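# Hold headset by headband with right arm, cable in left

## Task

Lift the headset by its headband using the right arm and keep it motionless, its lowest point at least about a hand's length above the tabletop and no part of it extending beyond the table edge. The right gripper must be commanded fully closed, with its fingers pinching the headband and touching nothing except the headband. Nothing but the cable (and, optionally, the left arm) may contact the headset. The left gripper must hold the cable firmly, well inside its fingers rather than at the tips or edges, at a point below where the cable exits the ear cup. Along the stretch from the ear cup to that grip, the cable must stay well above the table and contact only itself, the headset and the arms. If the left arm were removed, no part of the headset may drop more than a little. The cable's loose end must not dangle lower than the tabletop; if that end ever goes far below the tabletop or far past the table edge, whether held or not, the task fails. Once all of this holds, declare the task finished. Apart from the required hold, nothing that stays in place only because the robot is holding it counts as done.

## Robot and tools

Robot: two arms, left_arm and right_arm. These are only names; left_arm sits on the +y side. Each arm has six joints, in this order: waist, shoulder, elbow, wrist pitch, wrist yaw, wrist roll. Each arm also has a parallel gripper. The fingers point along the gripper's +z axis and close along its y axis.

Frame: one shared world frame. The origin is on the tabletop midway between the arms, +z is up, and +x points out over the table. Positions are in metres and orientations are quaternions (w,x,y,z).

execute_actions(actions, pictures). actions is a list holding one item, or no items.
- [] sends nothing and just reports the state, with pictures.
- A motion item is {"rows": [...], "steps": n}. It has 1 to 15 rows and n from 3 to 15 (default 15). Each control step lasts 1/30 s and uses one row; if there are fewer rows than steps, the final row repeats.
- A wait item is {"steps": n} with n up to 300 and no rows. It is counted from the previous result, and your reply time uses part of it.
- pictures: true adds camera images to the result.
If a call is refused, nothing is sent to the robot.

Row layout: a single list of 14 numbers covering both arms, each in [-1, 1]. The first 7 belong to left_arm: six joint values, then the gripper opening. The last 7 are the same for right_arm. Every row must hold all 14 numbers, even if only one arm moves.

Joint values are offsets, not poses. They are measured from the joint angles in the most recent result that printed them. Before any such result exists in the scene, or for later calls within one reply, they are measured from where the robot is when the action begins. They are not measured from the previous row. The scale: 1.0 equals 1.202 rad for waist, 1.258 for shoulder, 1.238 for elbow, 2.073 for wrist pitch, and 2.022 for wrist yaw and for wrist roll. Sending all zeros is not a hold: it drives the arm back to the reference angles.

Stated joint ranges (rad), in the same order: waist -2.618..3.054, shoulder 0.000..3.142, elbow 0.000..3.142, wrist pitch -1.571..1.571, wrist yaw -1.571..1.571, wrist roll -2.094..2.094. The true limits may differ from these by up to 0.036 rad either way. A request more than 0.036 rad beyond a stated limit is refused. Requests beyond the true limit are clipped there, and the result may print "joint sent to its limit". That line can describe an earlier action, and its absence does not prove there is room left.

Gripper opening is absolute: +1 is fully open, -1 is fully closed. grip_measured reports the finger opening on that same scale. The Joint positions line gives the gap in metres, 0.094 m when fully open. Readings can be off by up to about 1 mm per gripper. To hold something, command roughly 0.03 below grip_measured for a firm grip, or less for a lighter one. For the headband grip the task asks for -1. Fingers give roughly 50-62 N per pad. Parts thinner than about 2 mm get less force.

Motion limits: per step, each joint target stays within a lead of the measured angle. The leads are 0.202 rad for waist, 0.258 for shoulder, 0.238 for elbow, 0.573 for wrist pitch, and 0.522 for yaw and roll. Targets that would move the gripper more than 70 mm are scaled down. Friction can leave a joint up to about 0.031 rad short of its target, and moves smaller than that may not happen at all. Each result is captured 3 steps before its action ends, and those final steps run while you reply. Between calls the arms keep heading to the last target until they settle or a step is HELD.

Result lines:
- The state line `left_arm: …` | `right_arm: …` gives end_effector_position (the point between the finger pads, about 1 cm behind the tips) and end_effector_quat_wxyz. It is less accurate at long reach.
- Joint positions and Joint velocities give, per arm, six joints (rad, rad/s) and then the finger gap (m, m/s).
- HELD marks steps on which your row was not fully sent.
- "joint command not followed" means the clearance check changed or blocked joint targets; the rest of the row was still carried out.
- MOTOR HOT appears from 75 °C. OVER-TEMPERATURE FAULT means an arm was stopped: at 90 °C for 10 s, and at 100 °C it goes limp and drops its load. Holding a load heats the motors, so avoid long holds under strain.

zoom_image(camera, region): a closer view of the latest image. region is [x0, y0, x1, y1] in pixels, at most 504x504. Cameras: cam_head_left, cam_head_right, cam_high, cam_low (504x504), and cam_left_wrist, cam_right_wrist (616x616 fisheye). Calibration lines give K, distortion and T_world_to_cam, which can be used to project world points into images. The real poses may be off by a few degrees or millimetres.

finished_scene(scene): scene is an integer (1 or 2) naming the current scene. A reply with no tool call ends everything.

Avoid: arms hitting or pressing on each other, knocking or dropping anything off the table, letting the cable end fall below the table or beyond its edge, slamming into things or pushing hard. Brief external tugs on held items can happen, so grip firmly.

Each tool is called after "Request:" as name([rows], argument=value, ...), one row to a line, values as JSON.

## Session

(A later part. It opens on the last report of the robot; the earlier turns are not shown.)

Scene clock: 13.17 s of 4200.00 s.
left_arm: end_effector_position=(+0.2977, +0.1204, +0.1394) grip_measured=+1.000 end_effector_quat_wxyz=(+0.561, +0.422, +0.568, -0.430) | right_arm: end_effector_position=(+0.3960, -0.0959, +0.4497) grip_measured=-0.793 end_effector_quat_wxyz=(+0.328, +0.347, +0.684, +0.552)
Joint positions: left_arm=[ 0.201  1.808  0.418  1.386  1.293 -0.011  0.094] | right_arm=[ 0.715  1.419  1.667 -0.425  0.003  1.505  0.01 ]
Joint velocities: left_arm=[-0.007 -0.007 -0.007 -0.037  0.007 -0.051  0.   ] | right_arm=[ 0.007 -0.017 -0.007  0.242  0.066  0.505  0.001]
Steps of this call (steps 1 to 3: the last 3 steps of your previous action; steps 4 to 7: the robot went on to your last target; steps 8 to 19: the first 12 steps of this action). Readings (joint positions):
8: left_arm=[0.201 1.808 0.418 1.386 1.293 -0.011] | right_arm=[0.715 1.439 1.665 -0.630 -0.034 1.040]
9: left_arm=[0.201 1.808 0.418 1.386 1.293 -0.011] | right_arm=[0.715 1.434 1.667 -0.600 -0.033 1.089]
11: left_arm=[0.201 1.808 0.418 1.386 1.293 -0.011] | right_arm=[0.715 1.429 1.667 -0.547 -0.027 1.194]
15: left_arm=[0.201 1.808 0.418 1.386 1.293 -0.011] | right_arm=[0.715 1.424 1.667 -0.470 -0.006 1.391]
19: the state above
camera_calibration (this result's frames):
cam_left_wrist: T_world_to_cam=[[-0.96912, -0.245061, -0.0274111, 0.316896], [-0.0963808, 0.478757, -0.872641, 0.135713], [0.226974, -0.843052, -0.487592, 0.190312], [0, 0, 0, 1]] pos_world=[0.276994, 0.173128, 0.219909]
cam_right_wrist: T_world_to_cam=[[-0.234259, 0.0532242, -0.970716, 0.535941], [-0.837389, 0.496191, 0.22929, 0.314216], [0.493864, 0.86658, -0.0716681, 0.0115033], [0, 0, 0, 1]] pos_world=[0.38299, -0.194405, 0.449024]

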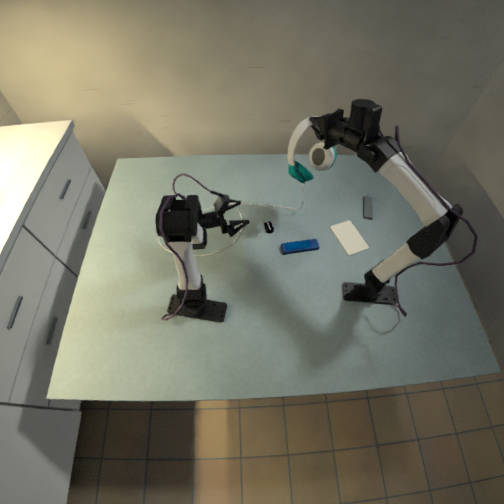

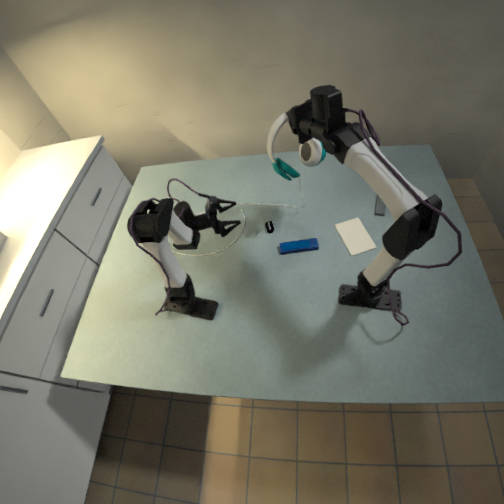

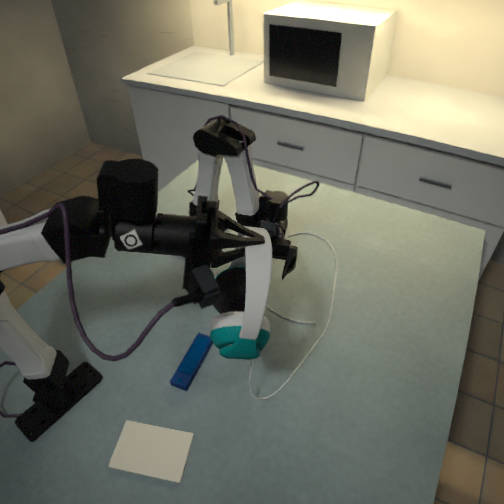

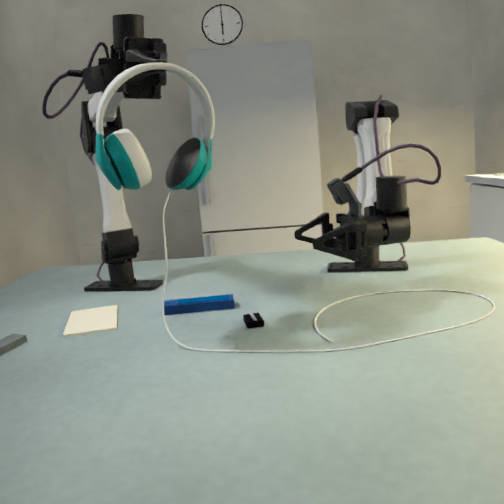

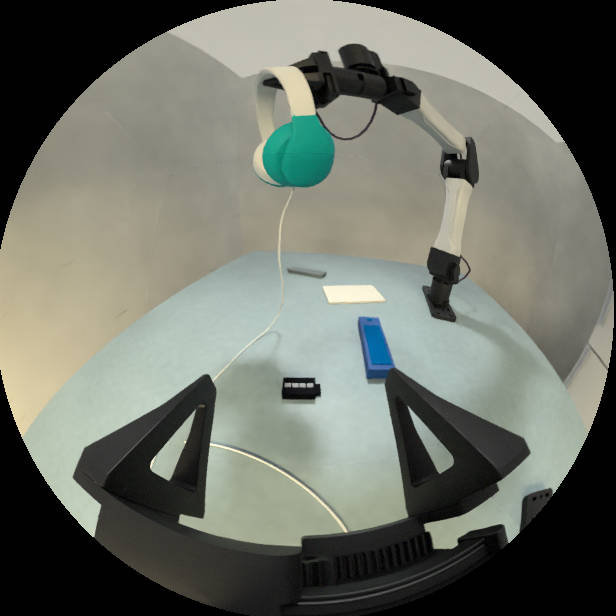

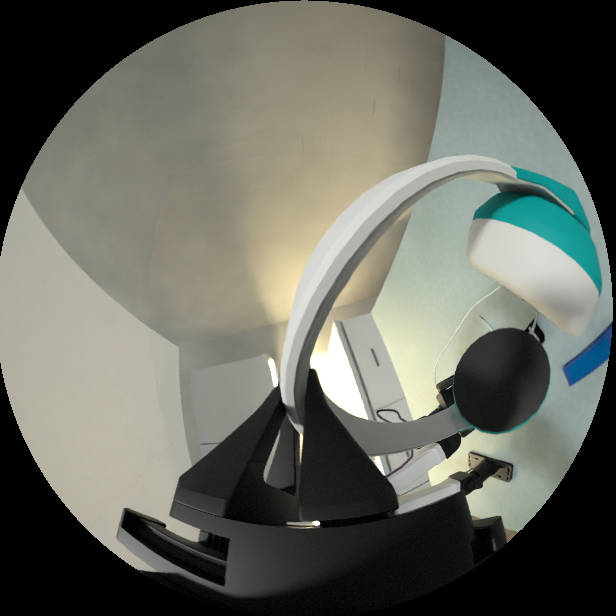

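Request:
execute_actions([
  {"rows":[[-0.01,0.005,0.01,-0.003,-0.006,0,1,0,-0.023,0.019,0.046,0,0.04,-1],[-0.03,0.015,0.03,-0.009,-0.018,0,1,0,-0.023,0.019,0.046,0,0.04,-1],[-0.06,0.031,0.06,-0.017,-0.036,0,1,0,-0.023,0.019,0.046,0,0.04,-1],[-0.095,0.049,0.095,-0.027,-0.058,0,1,0,-0.023,0.019,0.046,0,0.04,-1],[-0.135,0.069,0.135,-0.038,-0.082,0,1,0,-0.023,0.019,0.046,0,0.04,-1],[-0.175,0.09,0.175,-0.05,-0.106,0,1,0,-0.023,0.019,0.046,0,0.04,-1],[-0.21,0.108,0.21,-0.06,-0.128,0,1,0,-0.023,0.019,0.046,0,0.04,-1],[-0.24,0.123,0.24,-0.068,-0.146,0,1,0,-0.023,0.019,0.046,0,0.04,-1],[-0.265,0.135,0.265,-0.075,-0.161,0,1,0,-0.023,0.019,0.046,0,0.04,-1],[-0.28,0.143,0.28,-0.079,-0.17,0,1,0,-0.023,0.019,0.046,0,0.04,-1],[-0.285,0.146,0.285,-0.08,-0.173,0,1,0,-0.023,0.019,0.046,0,0.04,-1]],"steps":15},
], pictures=false)

Request:
execute_actions([
  {"steps":6},
], pictures=true)

Scene clock: 15.33 s of 4200.00 s.
left_arm: end_effector_position=(+0.3445, +0.0058, +0.1579) grip_measured=+1.000 end_effector_quat_wxyz=(+0.565, +0.451, +0.530, -0.442) | right_arm: end_effector_position=(+0.3972, -0.0968, +0.4550) grip_measured=-0.793 end_effector_quat_wxyz=(+0.314, +0.371, +0.663, +0.569)
Joint positions: left_arm=[-0.136  1.968  0.753  1.276  1.031 -0.011  0.094] | right_arm=[ 0.715  1.418  1.667 -0.404  0.011  1.578  0.01 ]
Joint velocities: left_arm=[-0.481  0.12   0.247 -0.242 -0.505  0.051  0.   ] | right_arm=[ 0.002  0.002 -0.007  0.037 -0.051 -0.037 -0.001]
Steps of this call (steps 1 to 3: the last 3 steps of your previous action; steps 4 to 30: the robot went on to your last target; steps 31 to 53: nothing new was sent; steps 54 to 65: the first 12 steps of this action). Readings (joint positions):
54: left_arm=[0.200 1.808 0.418 1.386 1.292 -0.011] | right_arm=[0.715 1.418 1.667 -0.404 0.012 1.577]
55: left_arm=[0.196 1.808 0.421 1.385 1.288 -0.011] | right_arm=[0.715 1.418 1.667 -0.404 0.012 1.577]
57: left_arm=[0.159 1.823 0.458 1.377 1.263 -0.011] | right_arm=[0.715 1.418 1.667 -0.404 0.011 1.578]
61: left_arm=[-0.006 1.910 0.638 1.328 1.144 -0.011] | right_arm=[0.715 1.418 1.667 -0.404 0.011 1.578]
65: the state above

Scene clock: 15.53 s of 4200.00 s.
left_arm: end_effector_position=(+0.3525, +0.0032, +0.1538) grip_measured=+1.000 end_effector_quat_wxyz=(+0.568, +0.434, +0.549, -0.433) | right_arm: end_effector_position=(+0.3972, -0.0968, +0.4550) grip_measured=-0.793 end_effector_quat_wxyz=(+0.314, +0.371, +0.663, +0.569)
Joint positions: left_arm=[-0.148  1.972  0.759  1.248  0.972 -0.011  0.094] | right_arm=[ 0.715  1.418  1.667 -0.404  0.011  1.578  0.01 ]
Joint velocities: left_arm=[-0.002 -0.012  0.012 -0.066 -0.168 -0.022  0.   ] | right_arm=[ 0.007 -0.002 -0.007  0.022  0.051  0.051  0.001]
Kept back: nothing.
Steps of this call (steps 1 to 3: the last 3 steps of your previous action; steps 4 to 6: the robot went on to your last target). Readings (joint positions):
1: left_arm=[-0.147 1.971 0.758 1.269 1.016 -0.011] | right_arm=[0.715 1.418 1.667 -0.404 0.011 1.578]
2: left_arm=[-0.151 1.972 0.759 1.262 1.004 -0.011] | right_arm=[0.715 1.418 1.667 -0.404 0.011 1.578]
4: left_arm=[-0.149 1.972 0.759 1.254 0.985 -0.011] | right_arm=[0.715 1.418 1.667 -0.404 0.011 1.578]
6: the state above
camera_calibration (this result's frames):
cam_left_wrist: T_world_to_cam=[[-0.974069, -0.218147, -0.0600165, 0.348427], [-0.0512015, 0.47092, -0.880689, 0.194989], [0.220382, -0.854779, -0.469878, 0.0857413], [0, 0, 0, 1]] pos_world=[0.33048, 0.0574738, 0.232924]
cam_right_wrist: T_world_to_cam=[[-0.251122, 0.126514, -0.959652, 0.550195], [-0.822619, 0.494606, 0.280469, 0.285137], [0.510133, 0.85986, -0.020134, -0.0185355], [0, 0, 0, 1]] pos_world=[0.382181, -0.1947, 0.44765]

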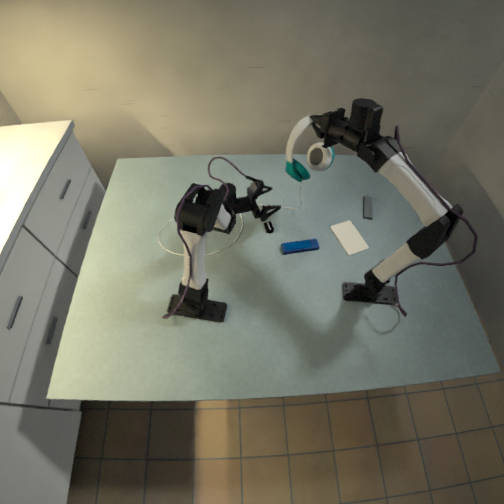

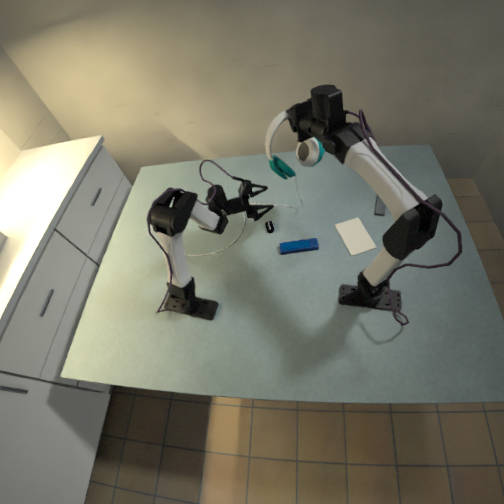

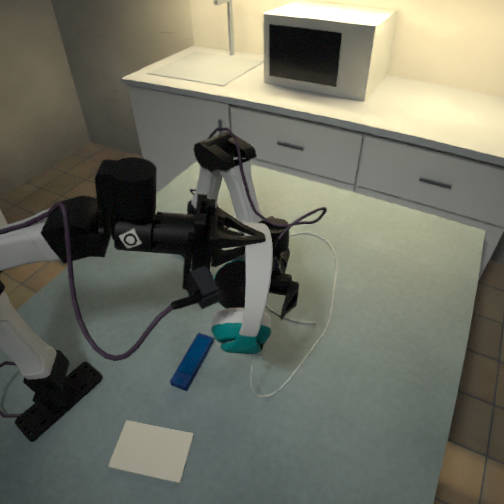

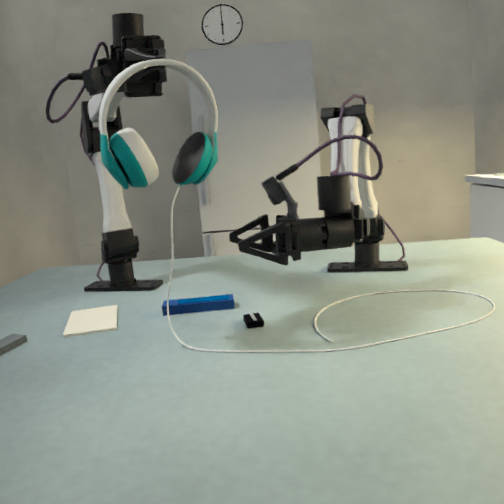

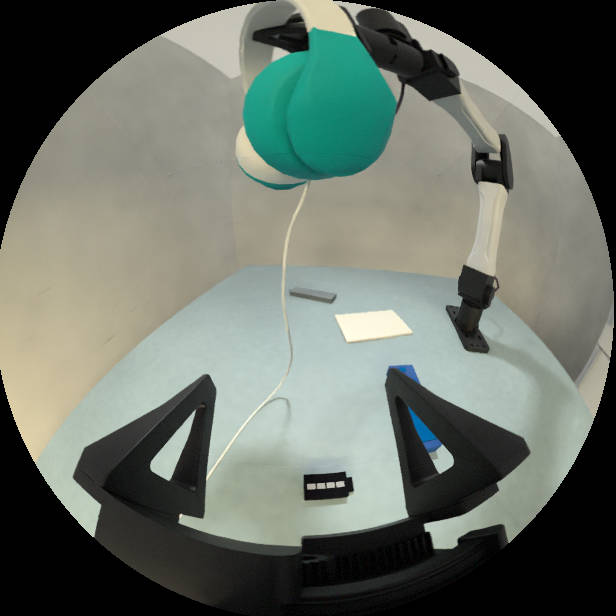

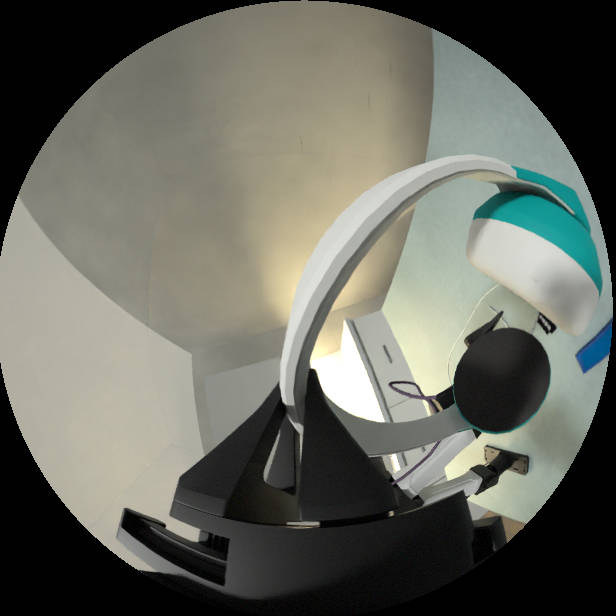

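Request:
execute_actions([
  {"rows":[[-0.008,0.012,0.012,-0.003,-0.005,0,1,0,0,0.02,0.04,0,0,-1],[-0.022,0.032,0.035,-0.007,-0.015,0,1,0,0,0.02,0.04,0,0,-1],[-0.042,0.058,0.065,-0.013,-0.028,0,1,0,0,0.02,0.04,0,0,-1],[-0.066,0.087,0.1,-0.019,-0.044,0,1,0,0,0.02,0.04,0,0,-1],[-0.092,0.117,0.138,-0.026,-0.062,0,1,0,0,0.02,0.04,0,0,-1],[-0.118,0.146,0.176,-0.033,-0.079,0,1,0,0,0.02,0.04,0,0,-1],[-0.142,0.172,0.212,-0.04,-0.095,0,1,0,0,0.02,0.04,0,0,-1],[-0.162,0.194,0.242,-0.045,-0.109,0,1,0,0,0.02,0.04,0,0,-1],[-0.178,0.211,0.266,-0.05,-0.12,0,1,0,0,0.02,0.04,0,0,-1],[-0.19,0.223,0.284,-0.053,-0.128,0,1,0,0,0.02,0.04,0,0,-1],[-0.198,0.231,0.295,-0.055,-0.133,0,1,0,0,0.02,0.04,0,0,-1]],"steps":15},
], pictures=false)

Request:
execute_actions([
  {"steps":6},
], pictures=true)

Scene clock: 17.30 s of 4200.00 s.
left_arm: end_effector_position=(+0.3746, -0.1092, +0.1308) grip_measured=+1.000 end_effector_quat_wxyz=(+0.561, +0.441, +0.541, -0.445) | right_arm: end_effector_position=(+0.3974, -0.0966, +0.4568) grip_measured=-0.793 end_effector_quat_wxyz=(+0.316, +0.369, +0.661, +0.572)
Joint positions: left_arm=[-0.38   2.237  1.098  1.175  0.774 -0.011  0.094] | right_arm=[ 0.715  1.418  1.667 -0.397  0.011  1.578  0.01 ]
Joint velocities: left_arm=[-0.476  0.349  0.335 -0.3   -0.403  0.007  0.   ] | right_arm=[-0.002 -0.007  0.002 -0.007 -0.051  0.051  0.   ]
Steps of this call (steps 1 to 30: the robot went on to your last target; steps 31 to 41: nothing new was sent; steps 42 to 53: the first 12 steps of this action). Readings (joint positions):
42: left_arm=[-0.148 1.972 0.759 1.240 0.951 -0.011] | right_arm=[0.715 1.418 1.667 -0.403 0.011 1.578]
43: left_arm=[-0.150 1.976 0.763 1.240 0.951 -0.011] | right_arm=[0.715 1.418 1.667 -0.402 0.011 1.578]
45: left_arm=[-0.170 2.007 0.809 1.240 0.938 -0.011] | right_arm=[0.715 1.418 1.667 -0.400 0.011 1.578]
49: left_arm=[-0.278 2.141 0.985 1.218 0.855 -0.011] | right_arm=[0.715 1.418 1.667 -0.397 0.011 1.578]
53: the state above

Scene clock: 17.50 s of 4200.00 s.
left_arm: end_effector_position=(+0.3772, -0.1147, +0.1229) grip_measured=+1.000 end_effector_quat_wxyz=(+0.559, +0.432, +0.556, -0.438) | right_arm: end_effector_position=(+0.3974, -0.0966, +0.4568) grip_measured=-0.793 end_effector_quat_wxyz=(+0.316, +0.369, +0.661, +0.572)
Joint positions: left_arm=[-0.396  2.25   1.106  1.154  0.73  -0.011  0.094] | right_arm=[ 0.715  1.418  1.667 -0.397  0.011  1.578  0.01 ]
Joint velocities: left_arm=[ 0.056 -0.012  0.007 -0.066 -0.051 -0.022  0.   ] | right_arm=[-0.012 -0.002 -0.002  0.007 -0.007  0.007 -0.001]
Kept back: nothing.
Steps of this call (steps 1 to 3: the last 3 steps of your previous action; steps 4 to 6: the robot went on to your last target). Readings (joint positions):
1: left_arm=[-0.393 2.245 1.104 1.167 0.762 -0.011] | right_arm=[0.715 1.418 1.667 -0.397 0.011 1.578]
2: left_arm=[-0.400 2.249 1.106 1.161 0.754 -0.011] | right_arm=[0.715 1.418 1.667 -0.397 0.011 1.578]
4: left_arm=[-0.400 2.250 1.106 1.154 0.740 -0.011] | right_arm=[0.715 1.418 1.667 -0.397 0.011 1.578]
6: the state above
camera_calibration (this result's frames):
cam_left_wrist: T_world_to_cam=[[-0.976392, -0.2126, -0.0382077, 0.343757], [-0.0694719, 0.476561, -0.876392, 0.231638], [0.204529, -0.853048, -0.48008, -0.0276133], [0, 0, 0, 1]] pos_world=[0.357381, -0.0608626, 0.202884]
cam_right_wrist: T_world_to_cam=[[-0.244946, 0.130453, -0.96072, 0.55043], [-0.824412, 0.493462, 0.277199, 0.286834], [0.510241, 0.859928, -0.0133243, -0.0218976], [0, 0, 0, 1]] pos_world=[0.382468, -0.194517, 0.449007]

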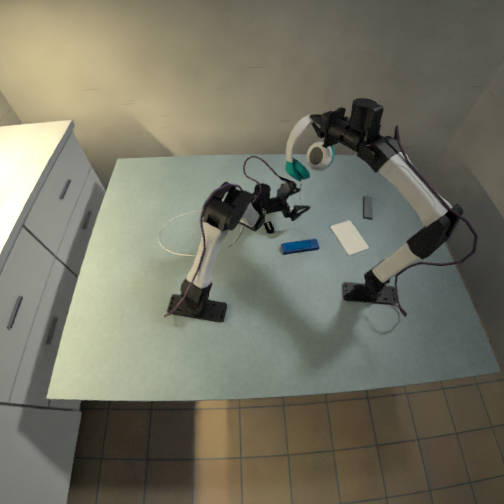

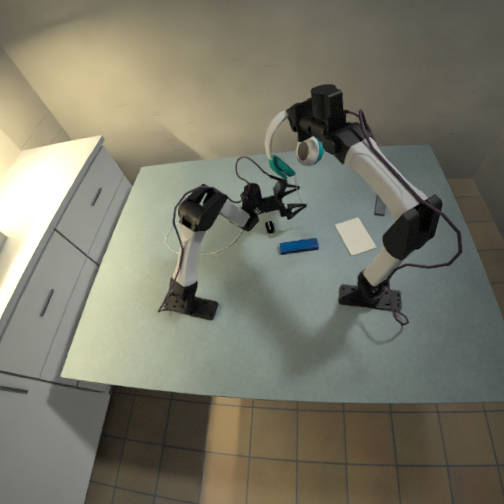

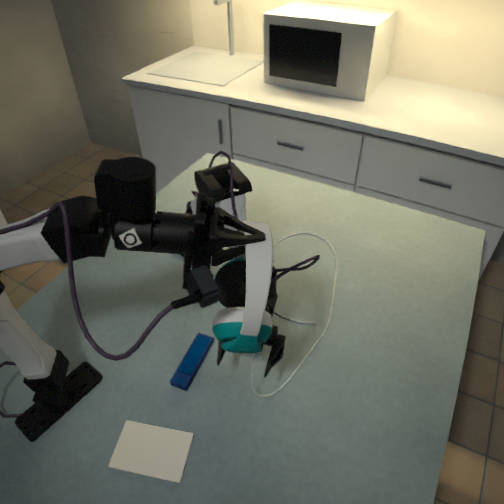

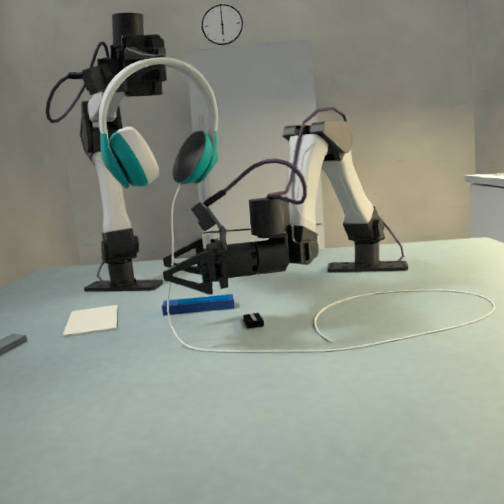

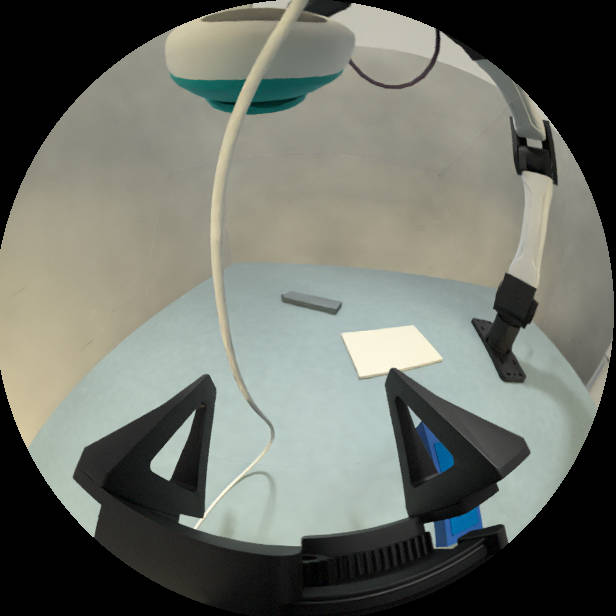

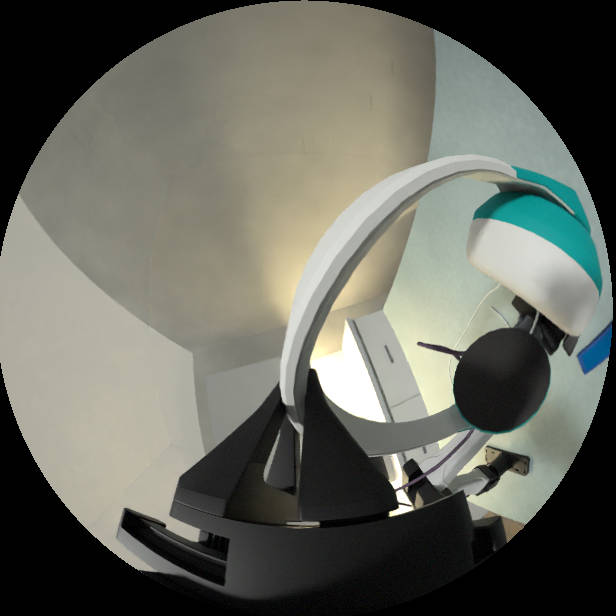

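Request:
zoom_image(camera="cam_low", region=[130, 170, 290, 330])

Request:
zoom_image(camera="cam_high", region=[190, 280, 330, 420])

Region (130, 170, 290, 330) of cam_low's 504x504 image, scaled by 3.150, with more detail than that image has.

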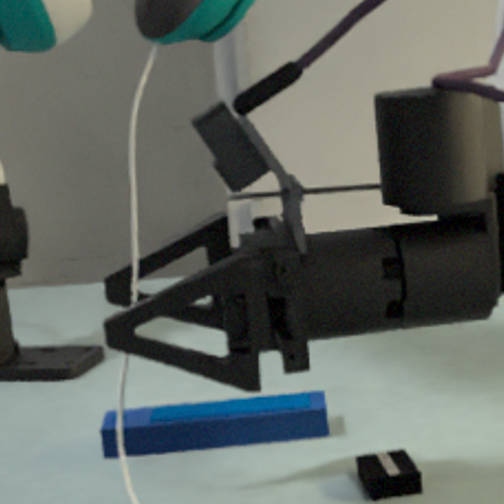

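Region (190, 280, 330, 420) of cam_high's 504x504 image, scaled by 3.600, with more detail than that image has.

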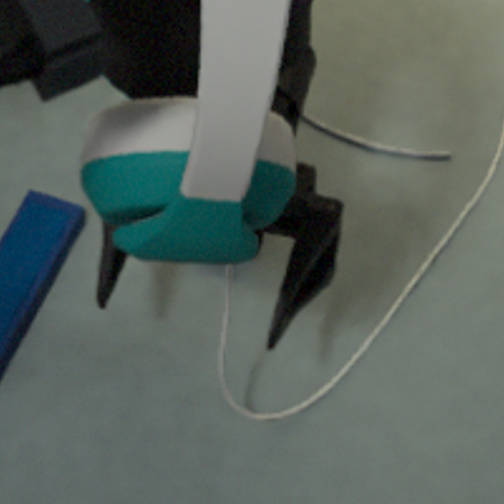

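Request:
execute_actions([
  {"rows":[[0,0.015,0.03,-0.01,0,0,1,0,0,0.02,0.04,0,0,-1],[0,0.03,0.06,-0.02,0,0,1,0,0,0.02,0.04,0,0,-1],[0,0.045,0.087,-0.03,0,0,0.9,0,0,0.02,0.04,0,0,-1],[0,0.045,0.087,-0.03,0,0,0.7,0,0,0.02,0.04,0,0,-1],[0,0.045,0.087,-0.03,0,0,0.4,0,0,0.02,0.04,0,0,-1],[0,0.045,0.087,-0.03,0,0,0.1,0,0,0.02,0.04,0,0,-1],[0,0.045,0.087,-0.03,0,0,-0.2,0,0,0.02,0.04,0,0,-1],[0,0.045,0.087,-0.03,0,0,-0.5,0,0,0.02,0.04,0,0,-1],[0,0.045,0.087,-0.03,0,0,-0.7,0,0,0.02,0.04,0,0,-1],[0,0.045,0.087,-0.03,0,0,-0.85,0,0,0.02,0.04,0,0,-1],[0,0.045,0.087,-0.03,0,0,-1,0,0,0.02,0.04,0,0,-1]],"steps":15},
], pictures=false)

Request:
execute_actions([
  {"steps":8},
], pictures=true)

Scene clock: 19.77 s of 4200.00 s.
left_arm: end_effector_position=(+0.3960, -0.1232, +0.1336) grip_measured=-0.965 end_effector_quat_wxyz=(+0.571, +0.429, +0.549, -0.434) | right_arm: end_effector_position=(+0.3976, -0.0965, +0.4586) grip_measured=-0.793 end_effector_quat_wxyz=(+0.317, +0.368, +0.659, +0.574)
Joint positions: left_arm=[-0.392  2.281  1.202  1.116  0.721 -0.011  0.002] | right_arm=[ 0.715  1.418  1.667 -0.389  0.011  1.578  0.01 ]
Joint velocities: left_arm=[-0.007 -0.017  0.002 -0.037 -0.066 -0.007 -0.026] | right_arm=[ 0.012  0.017  0.002  0.007 -0.007  0.037 -0.   ]
Steps of this call (steps 1 to 30: the robot went on to your last target; steps 31 to 56: nothing new was sent; steps 57 to 68: the first 12 steps of this action). Readings (joint positions):
57: left_arm=[-0.392 2.250 1.110 1.151 0.713 -0.011] | right_arm=[0.715 1.418 1.667 -0.396 0.011 1.578]
58: left_arm=[-0.392 2.255 1.123 1.147 0.717 -0.011] | right_arm=[0.715 1.418 1.667 -0.395 0.011 1.578]
60: left_arm=[-0.392 2.274 1.173 1.134 0.719 -0.011] | right_arm=[0.715 1.418 1.667 -0.393 0.011 1.578]
64: left_arm=[-0.392 2.281 1.202 1.124 0.720 -0.011] | right_arm=[0.715 1.418 1.667 -0.390 0.011 1.578]
68: the state above

Scene clock: 20.03 s of 4200.00 s.
left_arm: end_effector_position=(+0.3959, -0.1232, +0.1328) grip_measured=-0.974 end_effector_quat_wxyz=(+0.569, +0.429, +0.551, -0.434) | right_arm: end_effector_position=(+0.3976, -0.0965, +0.4586) grip_measured=-0.793 end_effector_quat_wxyz=(+0.317, +0.368, +0.659, +0.574)
Joint positions: left_arm=[-0.392  2.281  1.202  1.113  0.721 -0.011  0.001] | right_arm=[ 0.715  1.418  1.667 -0.389  0.011  1.578  0.01 ]
Joint velocities: left_arm=[-0.002 -0.007  0.002 -0.007 -0.051 -0.007  0.   ] | right_arm=[-0.017  0.012 -0.012 -0.007 -0.007 -0.007 -0.   ]
Kept back: nothing.
Steps of this call (steps 1 to 3: the last 3 steps of your previous action; steps 4 to 8: the robot went on to your last target). Readings (joint positions):
1: left_arm=[-0.392 2.281 1.202 1.115 0.721 -0.011] | right_arm=[0.715 1.418 1.667 -0.389 0.011 1.578]
2: left_arm=[-0.392 2.281 1.202 1.114 0.721 -0.011] | right_arm=[0.715 1.418 1.667 -0.389 0.011 1.578]
4: left_arm=[-0.392 2.281 1.202 1.113 0.721 -0.011] | right_arm=[0.715 1.418 1.667 -0.389 0.011 1.578]
8: the state above
camera_calibration (this result's frames):
cam_left_wrist: T_world_to_cam=[[-0.97275, -0.225475, -0.0540183, 0.359601], [-0.0585086, 0.464161, -0.883816, 0.240727], [0.224351, -0.856572, -0.464705, -0.0442493], [0, 0, 0, 1]] pos_world=[0.373814, -0.0685577, 0.21162]
cam_right_wrist: T_world_to_cam=[[-0.239072, 0.1342, -0.961683, 0.550626], [-0.826097, 0.492388, 0.274077, 0.288453], [0.510302, 0.859968, -0.00685442, -0.02509], [0, 0, 0, 1]] pos_world=[0.382733, -0.194348, 0.450298]

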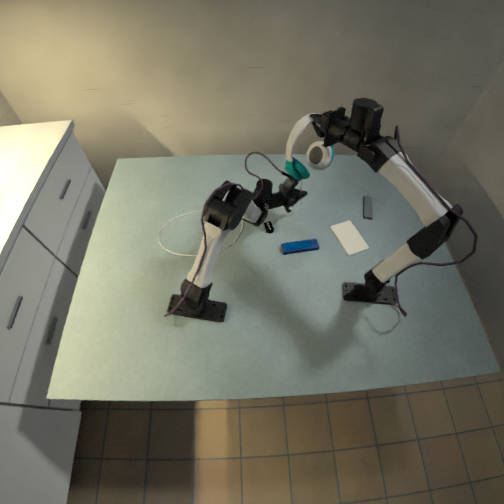

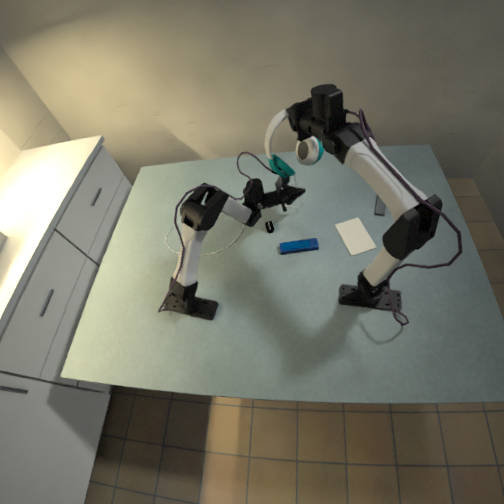

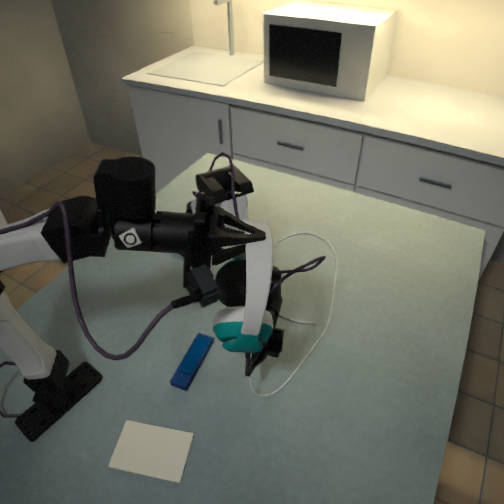

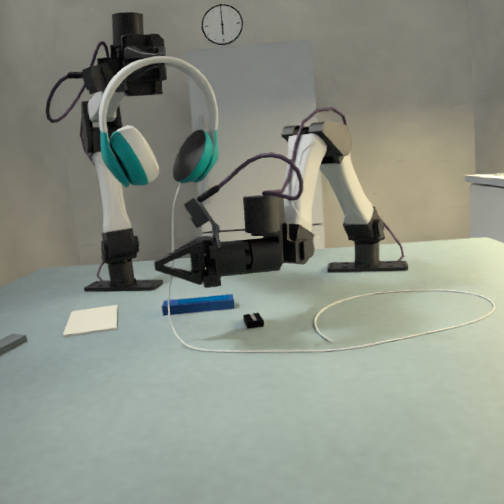

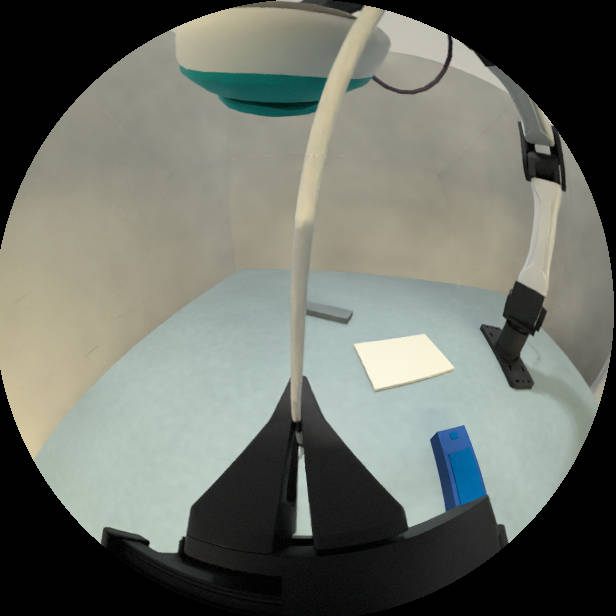

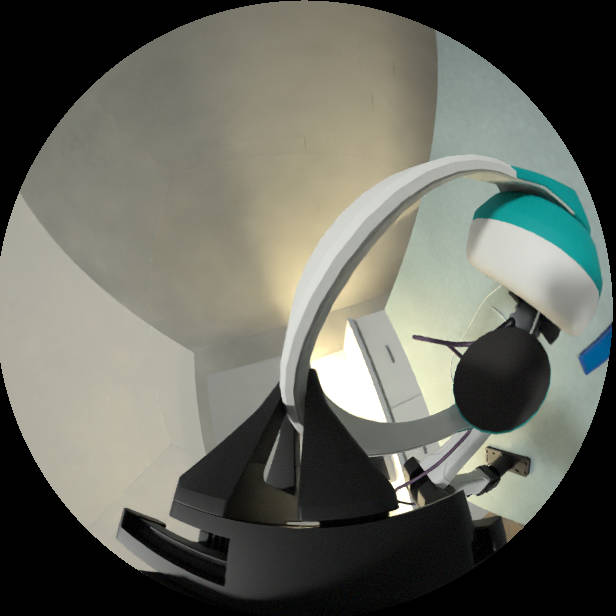

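Request:
zoom_image(camera="cam_low", region=[130, 140, 290, 330])

Request:
zoom_image(camera="cam_left_wrist", region=[220, 340, 380, 500])

Region (130, 140, 290, 330) of cam_low's 504x504 image, scaled by 2.653, with more detail than that image has; it fills the left 424 columns of this view, and the rest is white.

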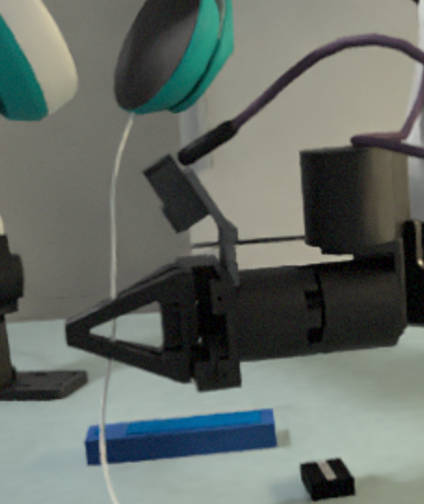

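Region (220, 340, 380, 500) of cam_left_wrist's 616x616 image, scaled by 3.150, with more detail than that image has.

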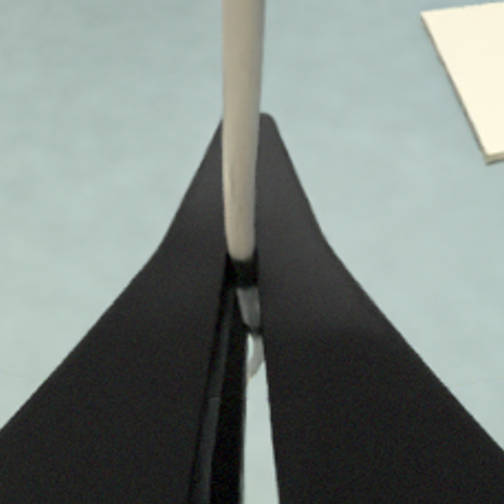

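Request:
finished_scene(scene=2)

The scene is finished: the task was done.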